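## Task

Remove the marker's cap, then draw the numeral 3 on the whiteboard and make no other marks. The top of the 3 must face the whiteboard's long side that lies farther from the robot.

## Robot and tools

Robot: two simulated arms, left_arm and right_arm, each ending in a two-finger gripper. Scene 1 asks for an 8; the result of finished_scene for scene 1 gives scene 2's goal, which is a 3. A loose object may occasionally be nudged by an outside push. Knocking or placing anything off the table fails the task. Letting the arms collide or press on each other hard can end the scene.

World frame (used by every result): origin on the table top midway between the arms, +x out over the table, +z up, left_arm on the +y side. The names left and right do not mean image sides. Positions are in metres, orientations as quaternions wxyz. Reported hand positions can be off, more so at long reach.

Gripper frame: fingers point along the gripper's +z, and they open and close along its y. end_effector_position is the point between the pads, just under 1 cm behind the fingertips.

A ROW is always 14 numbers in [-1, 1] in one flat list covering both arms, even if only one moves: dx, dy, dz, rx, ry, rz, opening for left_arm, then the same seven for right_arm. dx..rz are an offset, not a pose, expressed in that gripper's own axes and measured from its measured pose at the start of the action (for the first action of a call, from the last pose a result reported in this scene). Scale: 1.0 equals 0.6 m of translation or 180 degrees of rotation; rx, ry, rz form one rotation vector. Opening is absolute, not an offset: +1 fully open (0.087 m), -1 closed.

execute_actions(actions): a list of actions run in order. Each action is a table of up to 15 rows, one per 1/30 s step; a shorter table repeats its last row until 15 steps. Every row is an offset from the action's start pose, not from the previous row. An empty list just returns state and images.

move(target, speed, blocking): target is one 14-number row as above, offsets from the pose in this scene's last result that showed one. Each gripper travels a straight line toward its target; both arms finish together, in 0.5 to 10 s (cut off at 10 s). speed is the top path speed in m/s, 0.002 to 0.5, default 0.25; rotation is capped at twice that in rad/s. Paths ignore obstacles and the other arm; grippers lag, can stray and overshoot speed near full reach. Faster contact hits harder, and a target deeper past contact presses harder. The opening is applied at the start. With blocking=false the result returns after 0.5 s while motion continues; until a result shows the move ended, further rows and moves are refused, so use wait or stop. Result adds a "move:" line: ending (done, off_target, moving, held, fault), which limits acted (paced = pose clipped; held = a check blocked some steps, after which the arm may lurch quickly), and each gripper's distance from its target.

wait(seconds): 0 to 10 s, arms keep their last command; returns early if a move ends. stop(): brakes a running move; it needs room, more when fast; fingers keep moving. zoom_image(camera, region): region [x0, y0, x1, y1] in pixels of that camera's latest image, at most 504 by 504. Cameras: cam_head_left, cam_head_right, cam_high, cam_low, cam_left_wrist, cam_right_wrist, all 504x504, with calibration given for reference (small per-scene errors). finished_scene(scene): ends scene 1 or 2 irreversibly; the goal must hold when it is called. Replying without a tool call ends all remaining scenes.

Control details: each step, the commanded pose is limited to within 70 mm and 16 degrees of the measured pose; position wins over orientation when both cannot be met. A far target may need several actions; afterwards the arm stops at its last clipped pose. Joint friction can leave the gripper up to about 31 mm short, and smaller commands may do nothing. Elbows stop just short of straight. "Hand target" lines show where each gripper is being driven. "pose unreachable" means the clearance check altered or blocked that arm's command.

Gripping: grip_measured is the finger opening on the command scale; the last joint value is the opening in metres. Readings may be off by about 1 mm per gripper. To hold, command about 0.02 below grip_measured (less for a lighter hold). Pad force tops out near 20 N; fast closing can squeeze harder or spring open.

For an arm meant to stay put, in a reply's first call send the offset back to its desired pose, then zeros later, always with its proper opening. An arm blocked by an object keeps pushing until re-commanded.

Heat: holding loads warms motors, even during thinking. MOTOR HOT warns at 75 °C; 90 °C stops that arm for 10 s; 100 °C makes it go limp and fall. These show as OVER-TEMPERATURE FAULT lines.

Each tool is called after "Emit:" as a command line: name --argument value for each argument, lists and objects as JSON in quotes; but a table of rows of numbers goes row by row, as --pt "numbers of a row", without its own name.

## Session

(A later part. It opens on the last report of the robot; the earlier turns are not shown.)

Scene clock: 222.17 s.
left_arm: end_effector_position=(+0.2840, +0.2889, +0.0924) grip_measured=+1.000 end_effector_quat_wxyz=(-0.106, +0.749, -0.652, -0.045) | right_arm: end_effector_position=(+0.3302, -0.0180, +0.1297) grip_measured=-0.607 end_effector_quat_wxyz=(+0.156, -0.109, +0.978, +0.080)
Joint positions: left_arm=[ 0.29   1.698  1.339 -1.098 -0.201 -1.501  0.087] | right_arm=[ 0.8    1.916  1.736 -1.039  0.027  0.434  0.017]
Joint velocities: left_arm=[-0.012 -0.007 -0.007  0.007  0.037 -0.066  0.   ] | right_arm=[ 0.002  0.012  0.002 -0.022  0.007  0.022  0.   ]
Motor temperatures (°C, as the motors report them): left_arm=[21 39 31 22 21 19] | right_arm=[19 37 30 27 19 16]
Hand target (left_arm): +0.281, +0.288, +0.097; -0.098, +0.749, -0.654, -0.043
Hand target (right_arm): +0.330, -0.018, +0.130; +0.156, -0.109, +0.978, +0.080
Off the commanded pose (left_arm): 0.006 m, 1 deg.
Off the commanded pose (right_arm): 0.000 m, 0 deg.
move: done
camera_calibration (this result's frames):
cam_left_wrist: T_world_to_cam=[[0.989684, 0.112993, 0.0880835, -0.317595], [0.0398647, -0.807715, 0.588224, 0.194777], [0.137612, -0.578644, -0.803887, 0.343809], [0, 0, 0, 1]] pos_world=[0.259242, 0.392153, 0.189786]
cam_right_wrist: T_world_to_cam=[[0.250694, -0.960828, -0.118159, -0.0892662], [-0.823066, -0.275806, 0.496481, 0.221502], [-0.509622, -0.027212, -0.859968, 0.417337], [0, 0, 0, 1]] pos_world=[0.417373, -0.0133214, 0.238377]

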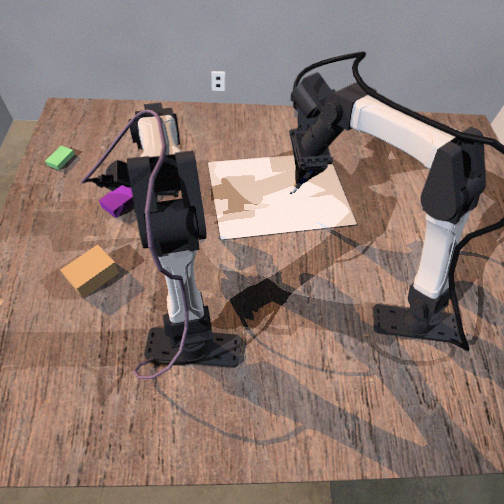

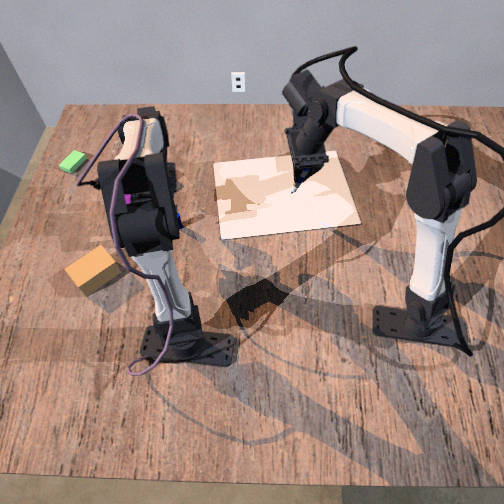

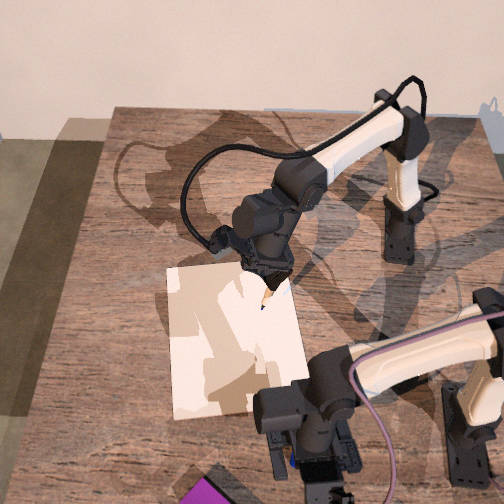

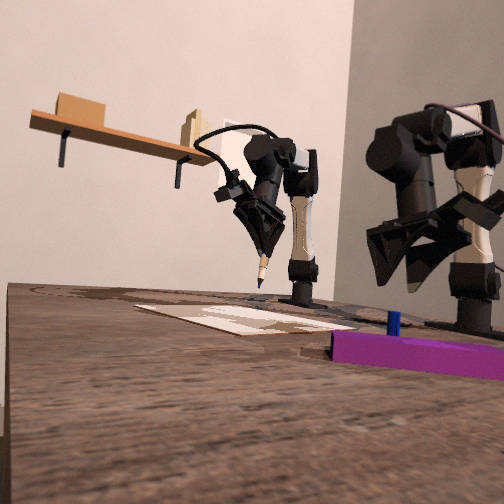

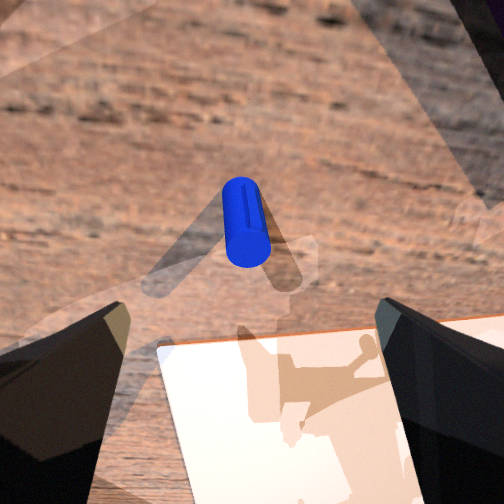

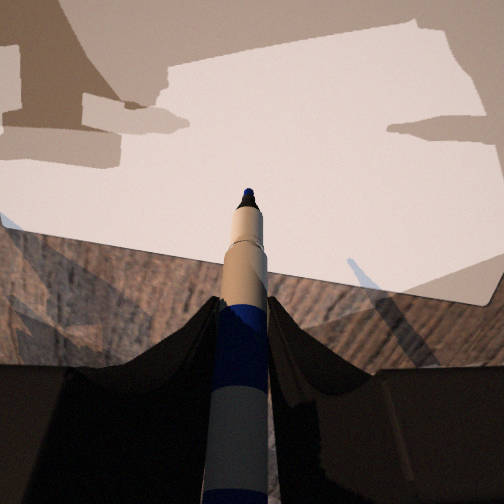

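Emit:
move --target '[0.24,-0.109,0.015,-0.033,0.14,0,1, 0.015,0,0.05,0,0,0,-0.66]' --speed 0.12

Emit:
move --target '[-0.025,0.01,0.115,-0.01,0,0,1, 0,0,0,0,0,0,-0.66]' --speed 0.035

Scene clock: 230.97 s.
left_arm: end_effector_position=(+0.3723, +0.1655, +0.0658) grip_measured=+1.000 end_effector_quat_wxyz=(+0.063, +0.744, -0.659, +0.093) | right_arm: end_effector_position=(+0.3359, -0.0136, +0.1115) grip_measured=-0.607 end_effector_quat_wxyz=(+0.168, -0.109, +0.976, +0.087)
Joint positions: left_arm=[ 0.128  2.07   1.656 -1.106  0.219 -1.664  0.087] | right_arm=[ 0.8    1.916  1.658 -0.934  0.027  0.435  0.017]
Joint velocities: left_arm=[-0.007 -0.017  0.002 -0.037 -0.007  0.051  0.   ] | right_arm=[-0.012 -0.012 -0.012  0.007 -0.037 -0.037  0.   ]
Motor temperatures (°C, as the motors report them): left_arm=[21 38 31 22 21 19] | right_arm=[19 38 30 26 19 16]
Hand target (left_arm): +0.371, +0.160, +0.061; +0.077, +0.745, -0.657, +0.088
Hand target (right_arm): +0.331, -0.014, +0.099; +0.156, -0.110, +0.978, +0.080
Off the commanded pose (left_arm): 0.008 m, 2 deg.
Off the commanded pose (right_arm): 0.014 m, 2 deg.
move: off_target (right_arm)
camera_calibration (this result's frames):
cam_left_wrist: T_world_to_cam=[[0.993904, 0.10726, 0.0254829, -0.385216], [0.0299857, -0.485446, 0.873752, 0.038863], [0.106089, -0.867662, -0.485703, 0.277554], [0, 0, 0, 1]] pos_world=[0.352257, 0.301007, 0.110669]
cam_right_wrist: T_world_to_cam=[[0.252672, -0.958892, -0.129163, -0.0879573], [-0.833706, -0.283515, 0.473871, 0.242396], [-0.491011, -0.0120496, -0.87107, 0.399957], [0, 0, 0, 1]] pos_world=[0.420695, -0.0107992, 0.222165]

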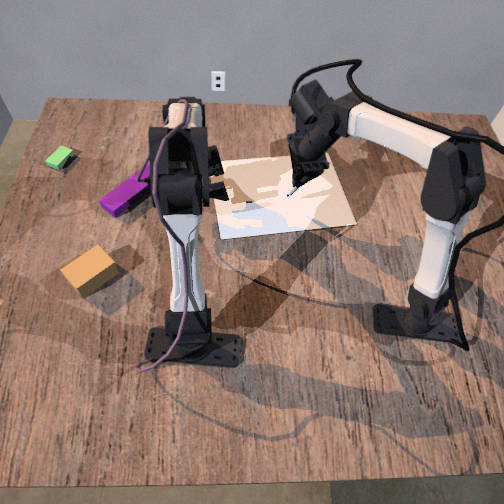

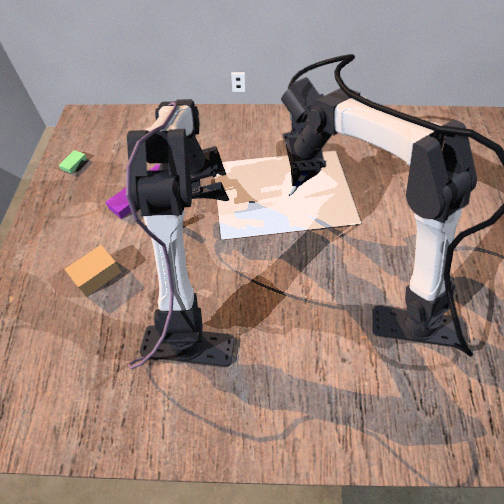

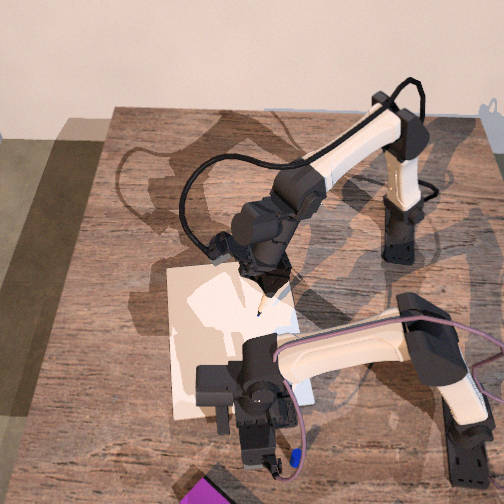

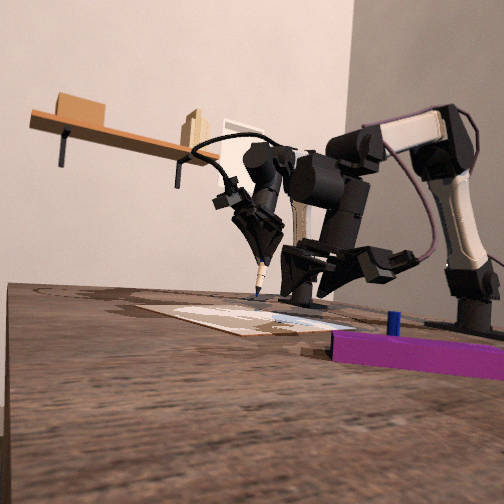

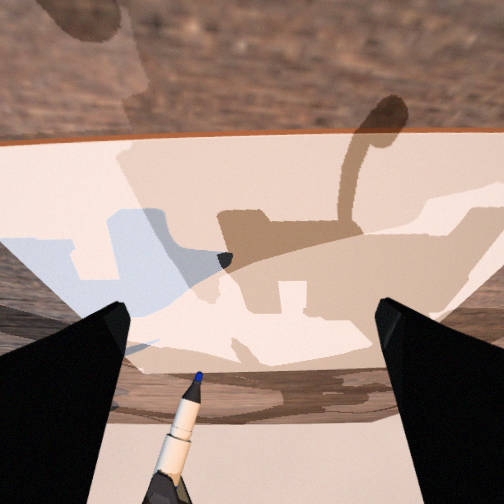

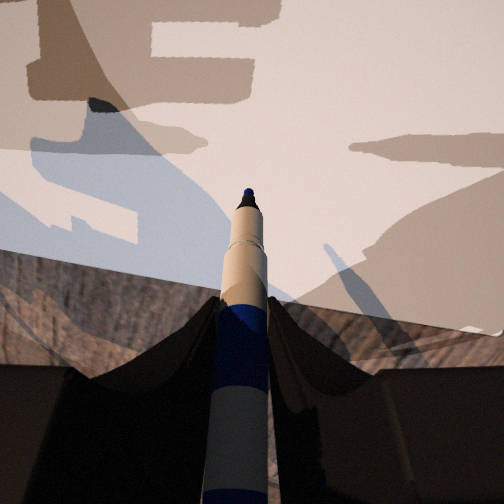

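Scene clock: 233.23 s.
left_arm: end_effector_position=(+0.3711, +0.1653, +0.0131) grip_measured=+1.000 end_effector_quat_wxyz=(+0.067, +0.744, -0.658, +0.090) | right_arm: end_effector_position=(+0.3359, -0.0136, +0.1115) grip_measured=-0.607 end_effector_quat_wxyz=(+0.168, -0.109, +0.976, +0.087)
Joint positions: left_arm=[ 0.128  2.129  1.531 -0.932  0.221 -1.664  0.087] | right_arm=[ 0.8    1.916  1.658 -0.934  0.027  0.435  0.017]
Joint velocities: left_arm=[-0.002  0.002 -0.022 -0.007 -0.051 -0.081  0.   ] | right_arm=[ 0.002 -0.017 -0.002  0.022  0.051 -0.037  0.   ]
Motor temperatures (°C, as the motors report them): left_arm=[21 38 31 22 21 19] | right_arm=[19 39 30 26 19 16]
Hand target (left_arm): +0.367, +0.164, -0.004; +0.075, +0.743, -0.660, +0.083
Hand target (right_arm): +0.336, -0.014, +0.112; +0.168, -0.109, +0.976, +0.087
Off the commanded pose (left_arm): 0.018 m, 1 deg.
Off the commanded pose (right_arm): 0.000 m, 0 deg.
move: off_target (left_arm)
camera_calibration (this result's frames):
cam_left_wrist: T_world_to_cam=[[0.99412, 0.107229, 0.0151013, -0.382627], [0.0389042, -0.483809, 0.874308, 0.0811985], [0.101058, -0.86858, -0.485136, 0.253853], [0, 0, 0, 1]] pos_world=[0.351564, 0.300805, 0.0579388]
cam_right_wrist: T_world_to_cam=[[0.252672, -0.958892, -0.129163, -0.0879573], [-0.833706, -0.283515, 0.473871, 0.242396], [-0.491011, -0.0120496, -0.87107, 0.399957], [0, 0, 0, 1]] pos_world=[0.420695, -0.0107992, 0.222165]

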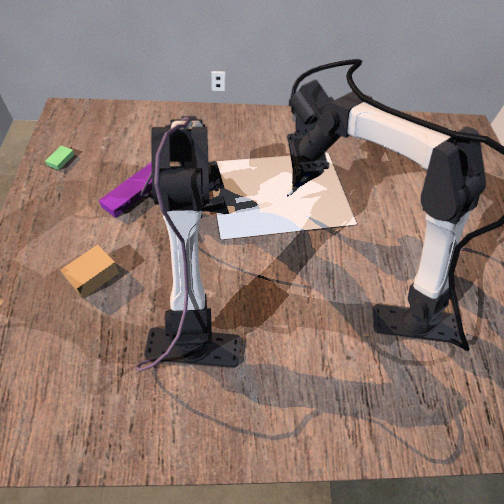

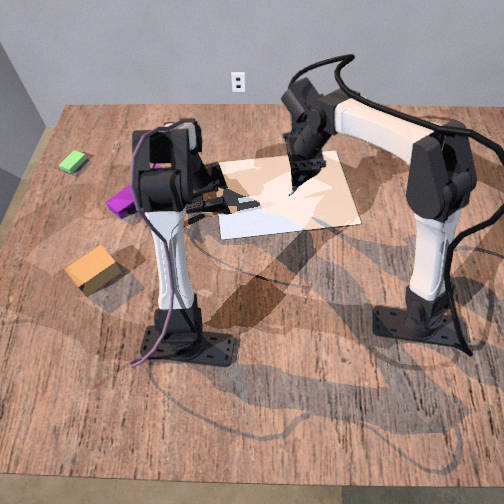

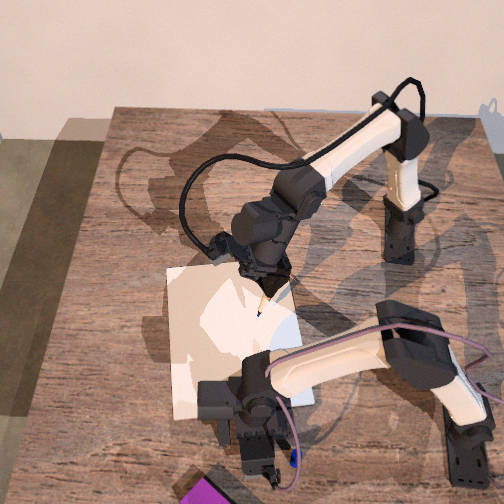

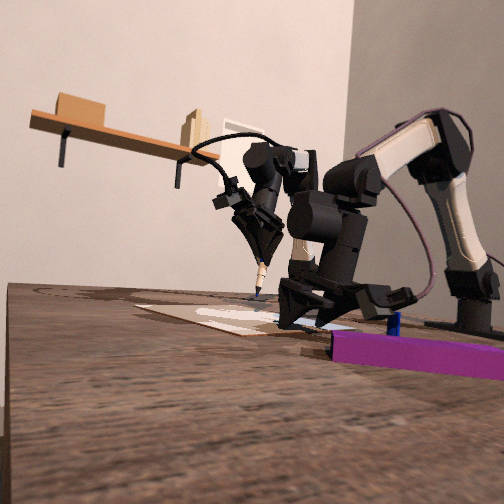

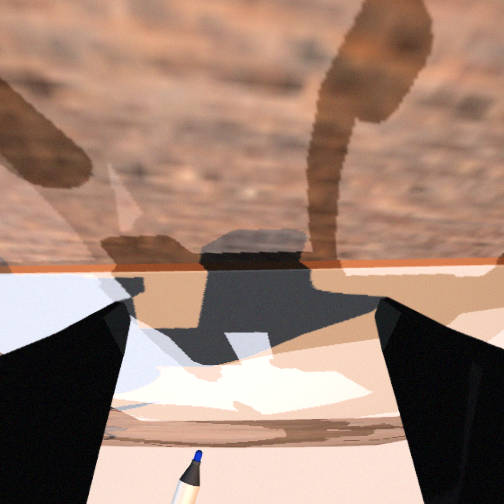

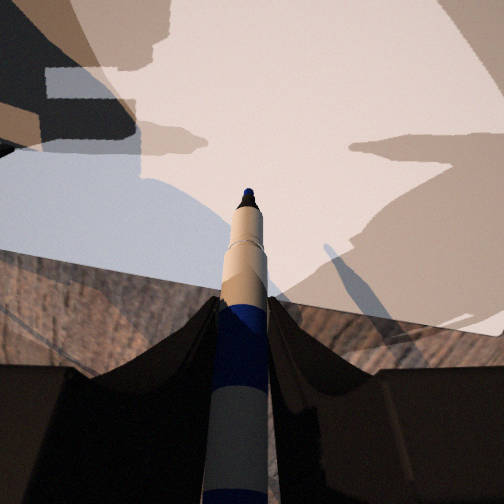

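Emit:
move --target '[-0.012,0.02,0.04,-0.022,-0.008,0,1, 0.048,-0.019,0.069,0.008,0.02,0,-0.66]' --speed 0.02

Scene clock: 242.07 s.
left_arm: end_effector_position=(+0.3709, +0.1652, +0.0126) grip_measured=+1.000 end_effector_quat_wxyz=(+0.067, +0.744, -0.659, +0.089) | right_arm: end_effector_position=(+0.3304, -0.0178, +0.0781) grip_measured=-0.607 end_effector_quat_wxyz=(+0.155, -0.109, +0.979, +0.079)
Joint positions: left_arm=[ 0.128  2.13   1.531 -0.933  0.221 -1.663  0.087] | right_arm=[ 0.8    1.928  1.549 -0.842  0.027  0.435  0.017]
Joint velocities: left_arm=[-0.002 -0.002 -0.007 -0.022 -0.022 -0.037  0.   ] | right_arm=[ 0.002  0.012 -0.007 -0.007  0.007  0.022 -0.001]
Motor temperatures (°C, as the motors report them): left_arm=[21 38 31 22 21 19] | right_arm=[18 39 29 26 19 16]
Hand target (left_arm): +0.358, +0.165, -0.011; +0.084, +0.742, -0.662, +0.058
Hand target (right_arm): +0.325, -0.021, +0.062; +0.139, -0.109, +0.982, +0.071
Off the commanded pose (left_arm): 0.027 m, 4 deg.
Off the commanded pose (right_arm): 0.018 m, 2 deg.
move: off_target (left_arm, right_arm)
camera_calibration (this result's frames):
cam_left_wrist: T_world_to_cam=[[0.994257, 0.10612, 0.0138328, -0.382219], [0.0394798, -0.483853, 0.874258, 0.081391], [0.0994695, -0.868692, -0.485264, 0.254258], [0, 0, 0, 1]] pos_world=[0.35152, 0.300814, 0.0575124]
cam_right_wrist: T_world_to_cam=[[0.249706, -0.961202, -0.117207, -0.0949653], [-0.821992, -0.274392, 0.499036, 0.246813], [-0.511835, -0.0282693, -0.858618, 0.373728], [0, 0, 0, 1]] pos_world=[0.417879, -0.0129922, 0.18659]

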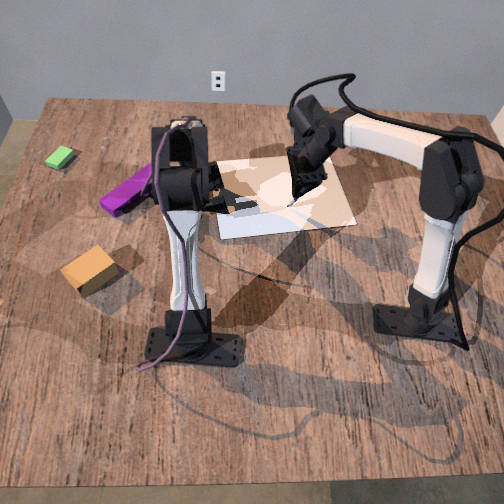

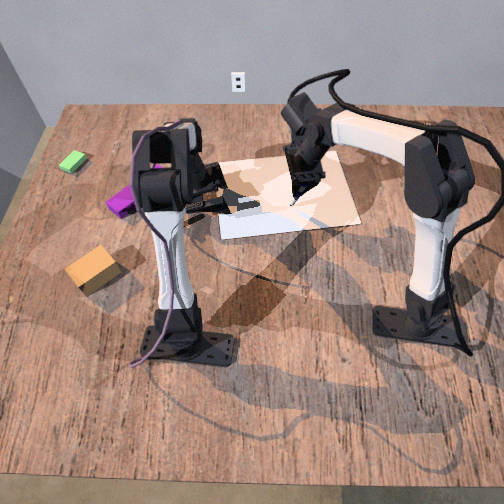

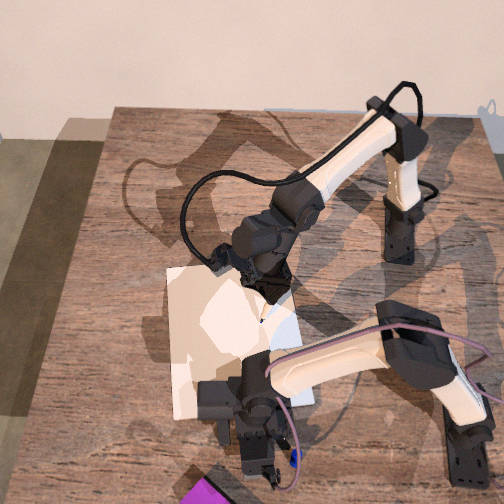

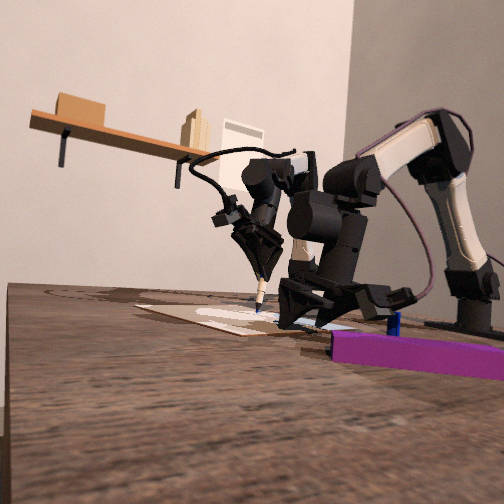

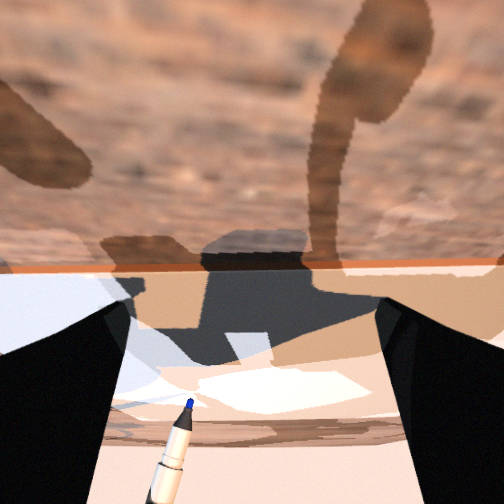

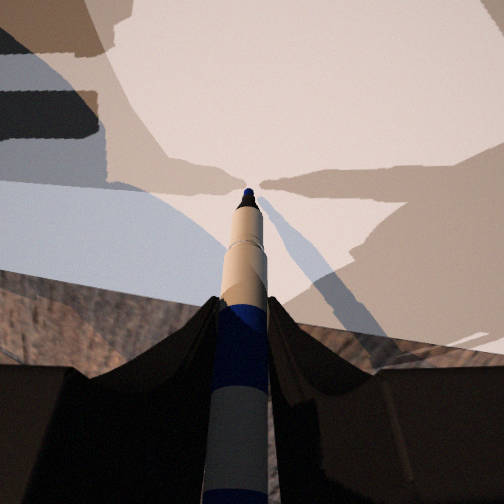

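Emit:
execute_actions --actions '[[[-0.012,0.02,0.04,-0.022,-0.008,0,1,0.012,-0.001,0.04,0.0085,0.02,-0.001,-0.66]],[[-0.012,0.02,0.04,-0.022,-0.008,0,1,0.009,-0.001,0.031,0.0065,0.015,-0.001,-0.66]],[[-0.012,0.02,0.04,-0.022,-0.008,0,1,0.0021,-0.0175,0.031,0.0262,0.0068,-0.001,-0.66]]]'

Scene clock: 247.67 s.
left_arm: end_effector_position=(+0.3709, +0.1652, +0.0126) grip_measured=+1.000 end_effector_quat_wxyz=(+0.067, +0.744, -0.659, +0.089) | right_arm: end_effector_position=(+0.3450, -0.0140, +0.0704) grip_measured=-0.607 end_effector_quat_wxyz=(+0.161, -0.105, +0.979, +0.064)
Joint positions: left_arm=[ 0.128  2.13   1.531 -0.933  0.221 -1.662  0.087] | right_arm=[ 0.8    1.991  1.609 -0.846  0.06   0.437  0.017]
Joint velocities: left_arm=[ 0.007  0.002  0.007 -0.022  0.022 -0.022  0.   ] | right_arm=[ 0.007 -0.002  0.007  0.007 -0.007  0.081  0.   ]
Motor temperatures (°C, as the motors report them): left_arm=[20 38 31 22 21 19] | right_arm=[18 39 29 26 19 16]
Hand target (left_arm): +0.358, +0.165, -0.011; +0.085, +0.742, -0.662, +0.058
Hand target (right_arm): +0.344, -0.019, +0.052; +0.145, -0.106, +0.983, +0.036
Off the commanded pose (left_arm): 0.028 m, 4 deg.
Off the commanded pose (right_arm): 0.020 m, 4 deg.
camera_calibration (this result's frames):
cam_left_wrist: T_world_to_cam=[[0.994295, 0.10575, 0.0139172, -0.382158], [0.0392272, -0.483882, 0.874253, 0.0814896], [0.0991867, -0.86872, -0.48527, 0.254367], [0, 0, 0, 1]] pos_world=[0.351551, 0.300818, 0.0575128]
cam_right_wrist: T_world_to_cam=[[0.238311, -0.967361, -0.0861456, -0.0941267], [-0.832523, -0.249157, 0.494799, 0.268014], [-0.500113, -0.0461981, -0.864727, 0.370808], [0, 0, 0, 1]] pos_world=[0.431005, -0.00714637, 0.179926]

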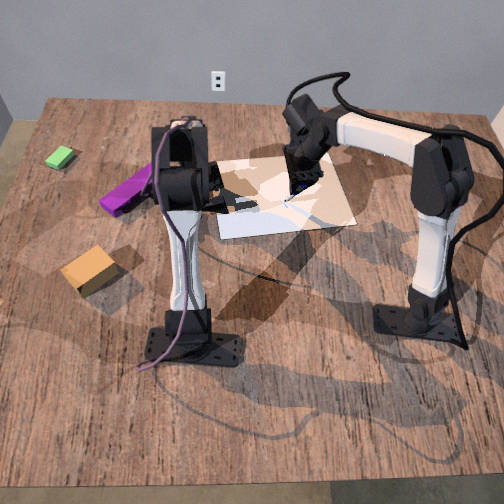

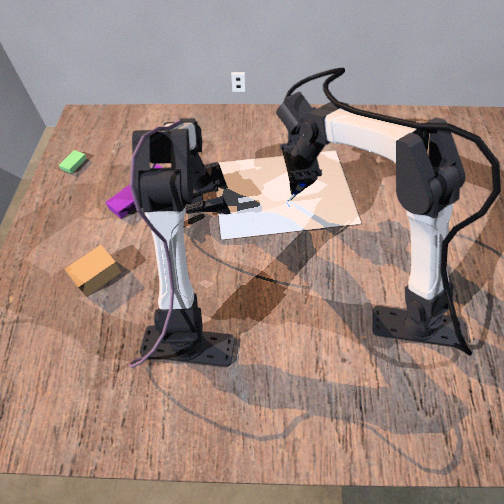

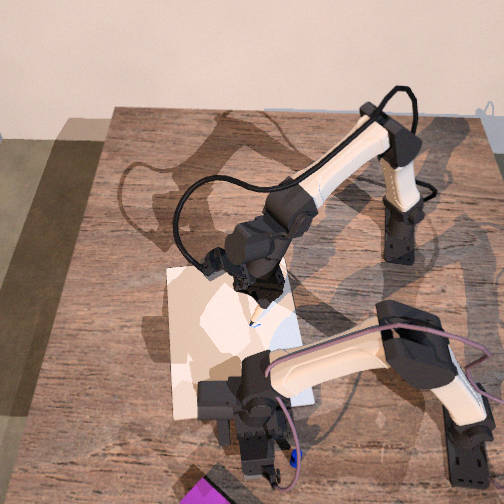

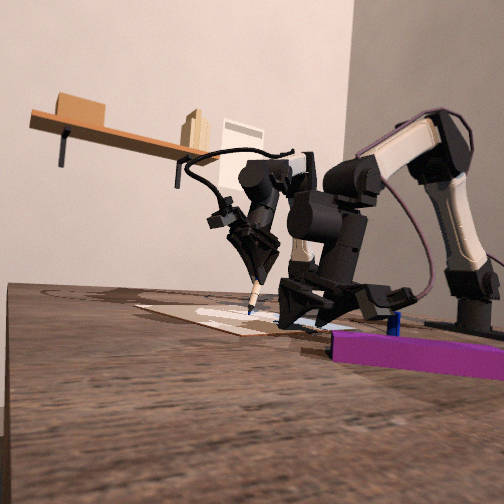

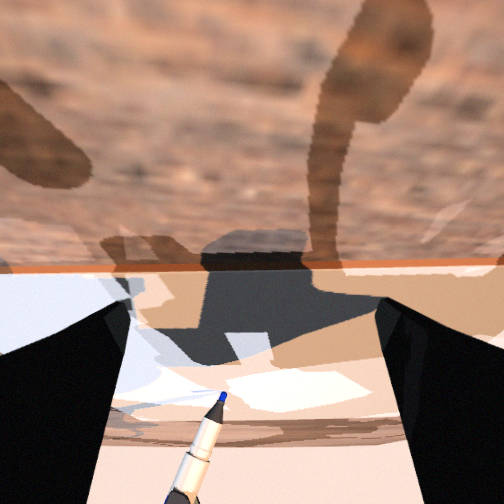

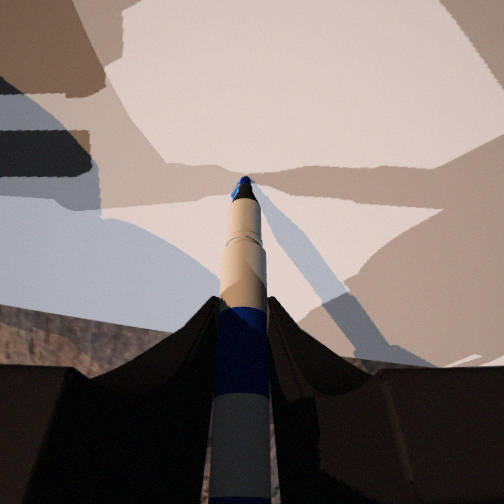

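Emit:
execute_actions --actions '[[[-0.012,0.02,0.04,-0.022,-0.008,0,1,-0.0014,0.0168,0.0203,-0.0147,0.006,0,-0.72]],[[-0.012,0.02,0.04,-0.022,-0.008,0,1,-0.0014,0.0168,0.0203,-0.0147,0.006,0,-0.72]]]'

Emit:
zoom_image --camera "cam_high" --region '[190,270,310,390]'

Scene clock: 256.17 s.
left_arm: end_effector_position=(+0.3709, +0.1652, +0.0126) grip_measured=+1.000 end_effector_quat_wxyz=(+0.067, +0.744, -0.659, +0.089) | right_arm: end_effector_position=(+0.3462, +0.0023, +0.0703) grip_measured=-0.608 end_effector_quat_wxyz=(+0.160, -0.111, +0.976, +0.102)
Joint positions: left_arm=[ 0.128  2.13   1.531 -0.933  0.221 -1.662  0.087] | right_arm=[ 0.8    2.     1.609 -0.799 -0.008  0.437  0.017]
Joint velocities: left_arm=[-0.007 -0.017 -0.007 -0.007  0.022  0.007  0.   ] | right_arm=[-0.002 -0.022  0.007  0.007  0.007  0.022 -0.   ]
Motor temperatures (°C, as the motors report them): left_arm=[20 37 31 22 21 19] | right_arm=[18 38 30 26 20 16]
Hand target (left_arm): +0.358, +0.165, -0.011; +0.085, +0.742, -0.662, +0.058
Hand target (right_arm): +0.347, +0.006, +0.061; +0.149, -0.112, +0.977, +0.105
Off the commanded pose (left_arm): 0.028 m, 4 deg.
Off the commanded pose (right_arm): 0.010 m, 1 deg.
camera_calibration (this result's frames):
cam_left_wrist: T_world_to_cam=[[0.994295, 0.10575, 0.0139172, -0.382158], [0.0392272, -0.483882, 0.874253, 0.0814896], [0.0991867, -0.86872, -0.48527, 0.254367], [0, 0, 0, 1]] pos_world=[0.351551, 0.300818, 0.0575128]
cam_right_wrist: T_world_to_cam=[[0.260203, -0.95222, -0.159912, -0.0811335], [-0.821404, -0.305355, 0.48172, 0.270301], [-0.507534, 0.0060075, -0.861611, 0.374277], [0, 0, 0, 1]] pos_world=[0.433096, 0.00303247, 0.179298]

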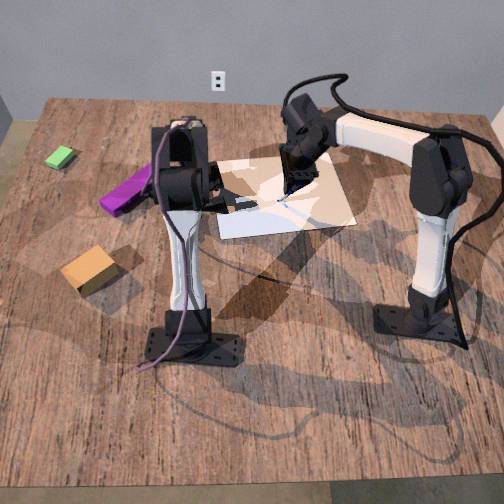

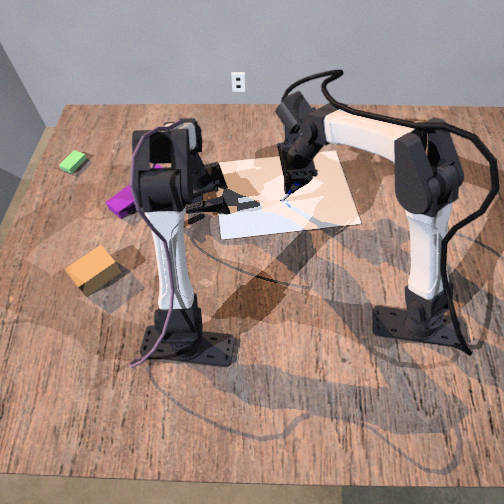

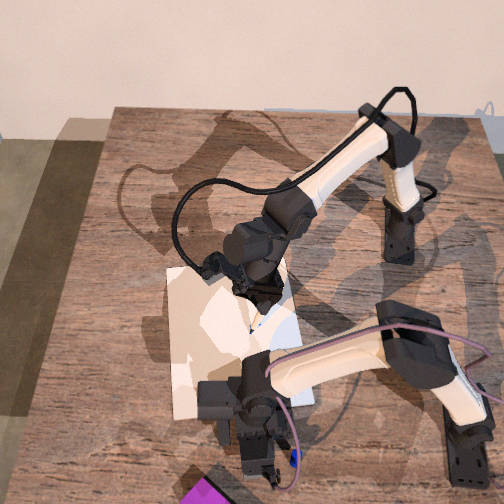

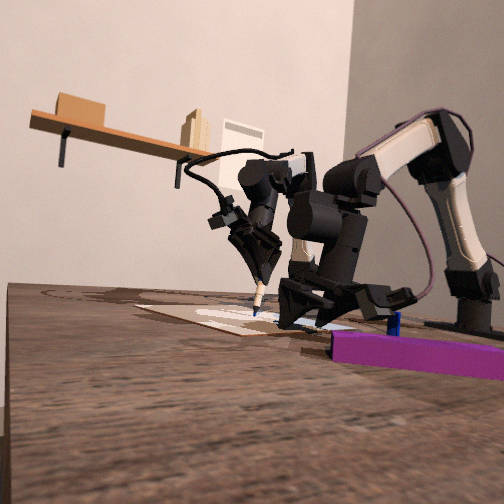

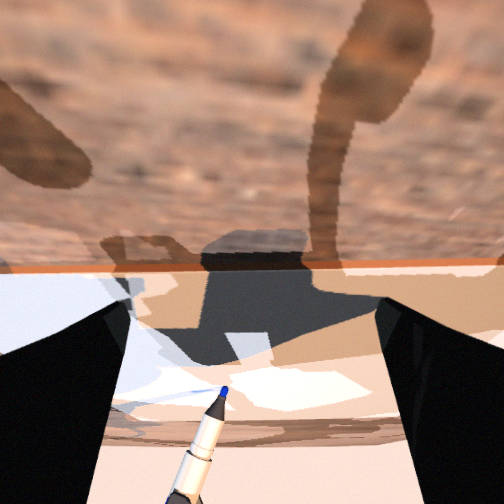

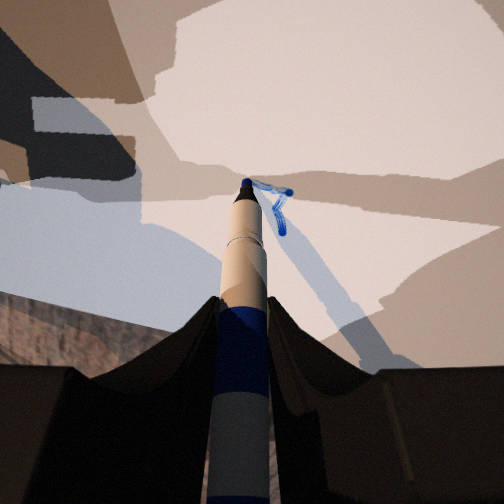

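Region (190, 270, 310, 390) of cam_high's 504x504 image, scaled by 4.200, with more detail than that image has.

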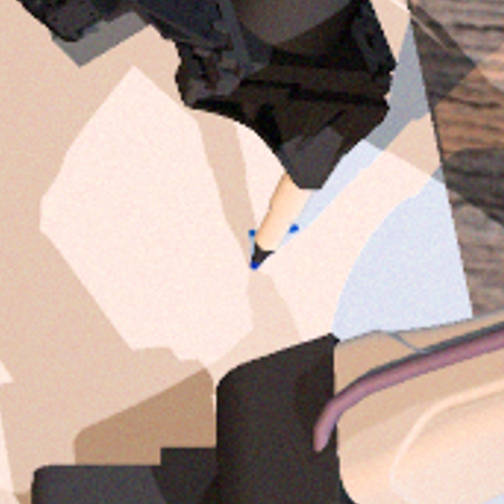

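Emit:
execute_actions --actions '[[[-0.012,0.02,0.04,-0.022,-0.008,0,1,-0.0002,-0.0162,0.0217,0.0231,0.0028,-0.0007,-0.72]],[[-0.012,0.02,0.04,-0.022,-0.008,0,1,-0.0002,-0.0162,0.0217,0.0231,0.0028,-0.0007,-0.72]]]'

Scene clock: 261.80 s.
left_arm: end_effector_position=(+0.3709, +0.1652, +0.0126) grip_measured=+1.000 end_effector_quat_wxyz=(+0.067, +0.744, -0.659, +0.089) | right_arm: end_effector_position=(+0.3547, -0.0077, +0.0694) grip_measured=-0.608 end_effector_quat_wxyz=(+0.179, -0.103, +0.976, +0.071)
Joint positions: left_arm=[ 0.128  2.13   1.531 -0.933  0.221 -1.662  0.087] | right_arm=[ 0.8    2.     1.609 -0.798  0.067  0.438  0.017]
Joint velocities: left_arm=[ 0.012  0.027 -0.002  0.037  0.022  0.022  0.   ] | right_arm=[ 0.002 -0.012 -0.017  0.081 -0.022  0.022 -0.   ]
Motor temperatures (°C, as the motors report them): left_arm=[20 37 31 22 21 19] | right_arm=[18 38 30 26 20 16]
Hand target (left_arm): +0.358, +0.165, -0.011; +0.085, +0.742, -0.662, +0.058
Hand target (right_arm): +0.357, -0.009, +0.057; +0.170, -0.103, +0.979, +0.051
Off the commanded pose (left_arm): 0.028 m, 4 deg.
Off the commanded pose (right_arm): 0.013 m, 3 deg.
camera_calibration (this result's frames):
cam_left_wrist: T_world_to_cam=[[0.994295, 0.10575, 0.0139172, -0.382158], [0.0392272, -0.483882, 0.874253, 0.0814896], [0.0991867, -0.86872, -0.48527, 0.254367], [0, 0, 0, 1]] pos_world=[0.351551, 0.300818, 0.0575128]
cam_right_wrist: T_world_to_cam=[[0.237986, -0.966367, -0.0974508, -0.089564], [-0.849798, -0.255757, 0.460904, 0.286517], [-0.470326, -0.0268751, -0.882083, 0.365915], [0, 0, 0, 1]] pos_world=[0.436896, -0.00343899, 0.181983]

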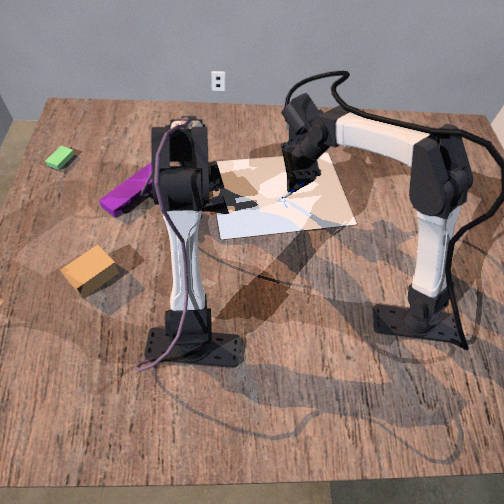

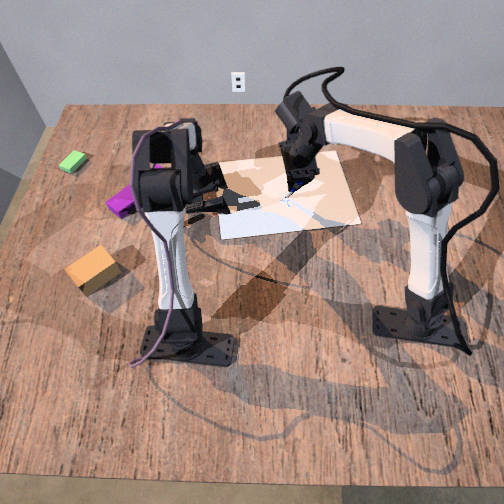

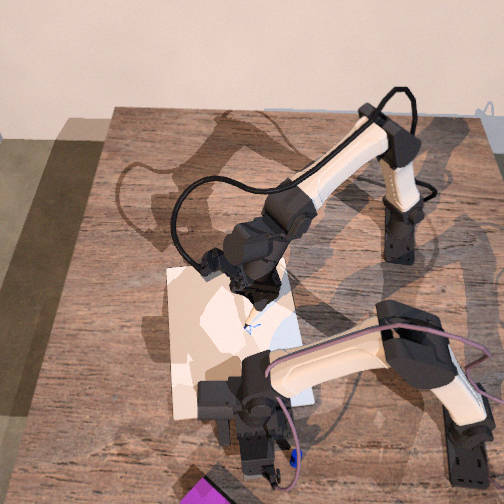

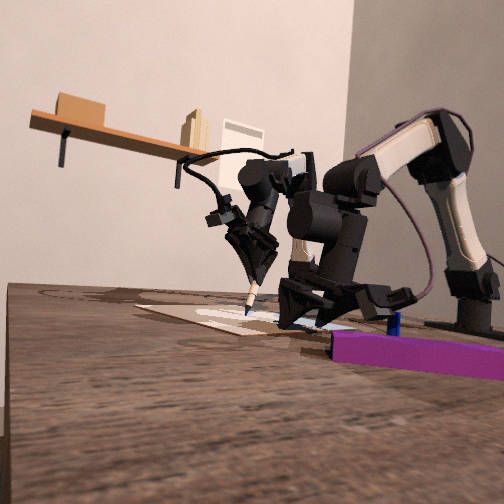

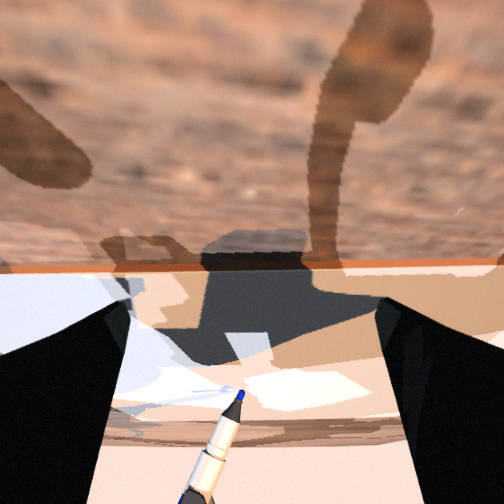

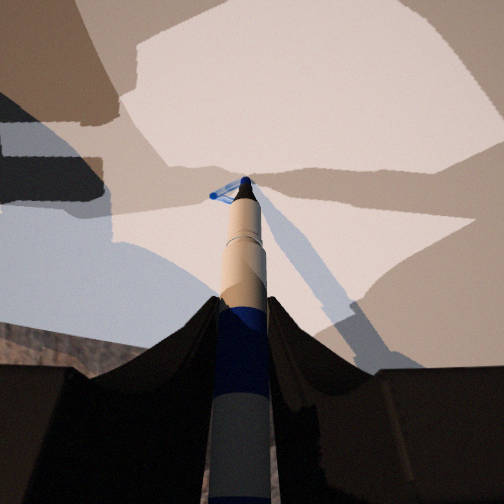

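Emit:
execute_actions --actions '[[[-0.012,0.02,0.04,-0.022,-0.008,0,1,-0.006,-0.0122,0.026,0.0201,-0.0006,0,-0.72]],[[-0.012,0.02,0.04,-0.022,-0.008,0,1,-0.0094,-0.0035,0.027,0.0108,-0.0021,0,-0.72]]]'

Scene clock: 269.10 s.
left_arm: end_effector_position=(+0.3709, +0.1652, +0.0126) grip_measured=+1.000 end_effector_quat_wxyz=(+0.067, +0.744, -0.659, +0.089) | right_arm: end_effector_position=(+0.3710, -0.0079, +0.0687) grip_measured=-0.608 end_effector_quat_wxyz=(+0.204, -0.096, +0.973, +0.054)
Joint positions: left_arm=[ 0.128  2.13   1.531 -0.933  0.221 -1.662  0.087] | right_arm=[ 0.8    2.026  1.639 -0.775  0.124  0.439  0.017]
Joint velocities: left_arm=[-0.002 -0.007  0.002 -0.007  0.022 -0.037  0.   ] | right_arm=[-0.012 -0.012  0.007 -0.037 -0.051 -0.037  0.001]
Motor temperatures (°C, as the motors report them): left_arm=[20 36 30 22 21 19] | right_arm=[18 38 31 26 20 16]
Hand target (left_arm): +0.358, +0.165, -0.011; +0.085, +0.742, -0.662, +0.058
Hand target (right_arm): +0.374, -0.008, +0.057; +0.198, -0.095, +0.975, +0.042
Off the commanded pose (left_arm): 0.028 m, 4 deg.
Off the commanded pose (right_arm): 0.013 m, 2 deg.
camera_calibration (this result's frames):
cam_left_wrist: T_world_to_cam=[[0.994295, 0.10575, 0.0139172, -0.382158], [0.0392272, -0.483882, 0.874253, 0.0814896], [0.0991867, -0.86872, -0.48527, 0.254367], [0, 0, 0, 1]] pos_world=[0.351551, 0.300818, 0.0575128]
cam_right_wrist: T_world_to_cam=[[0.220298, -0.973584, -0.0600219, -0.0897266], [-0.8785, -0.224772, 0.421563, 0.314282], [-0.423918, -0.04014, -0.904811, 0.357185], [0, 0, 0, 1]] pos_world=[0.447281, -0.00237711, 0.18531]

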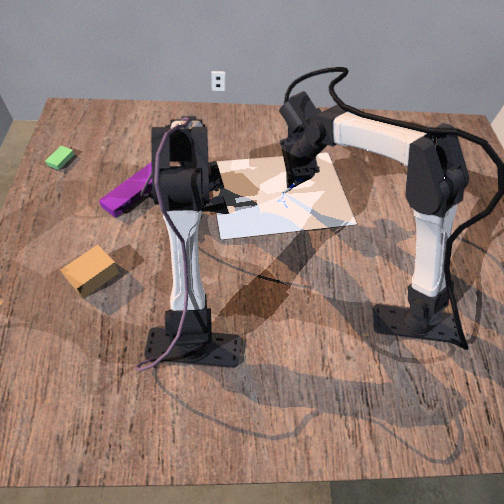

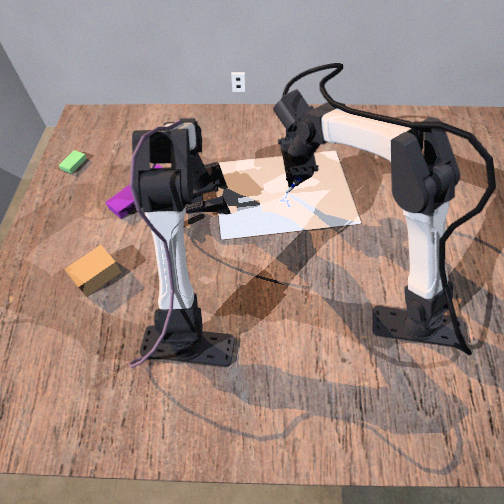

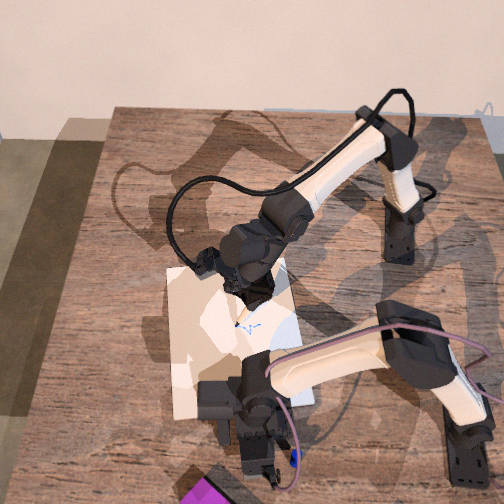

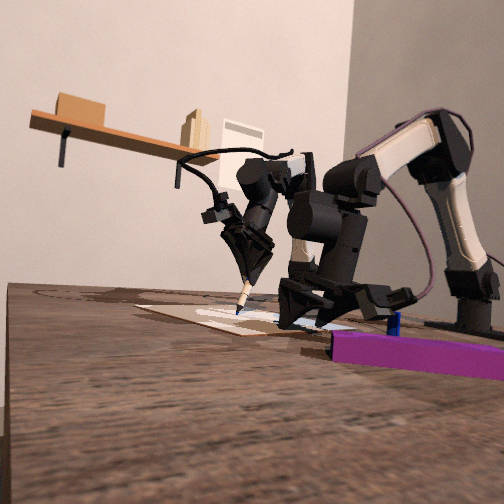

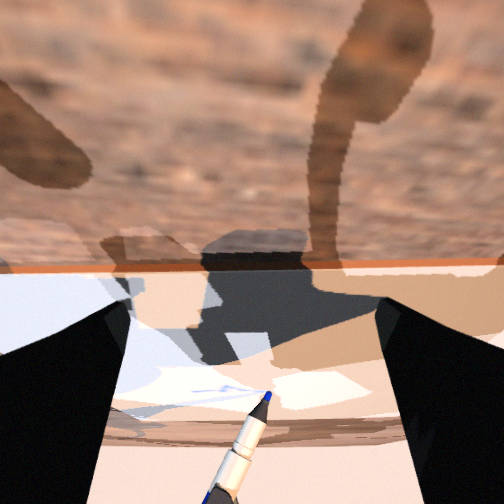

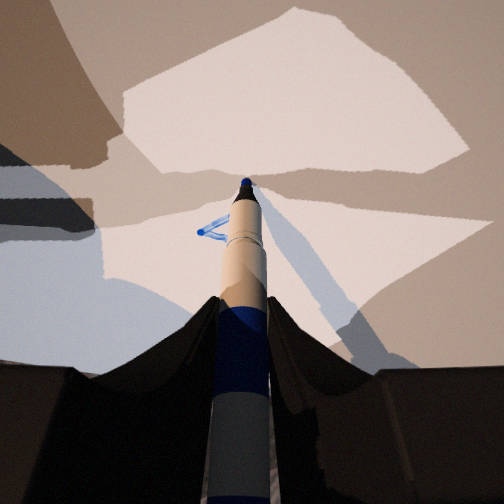

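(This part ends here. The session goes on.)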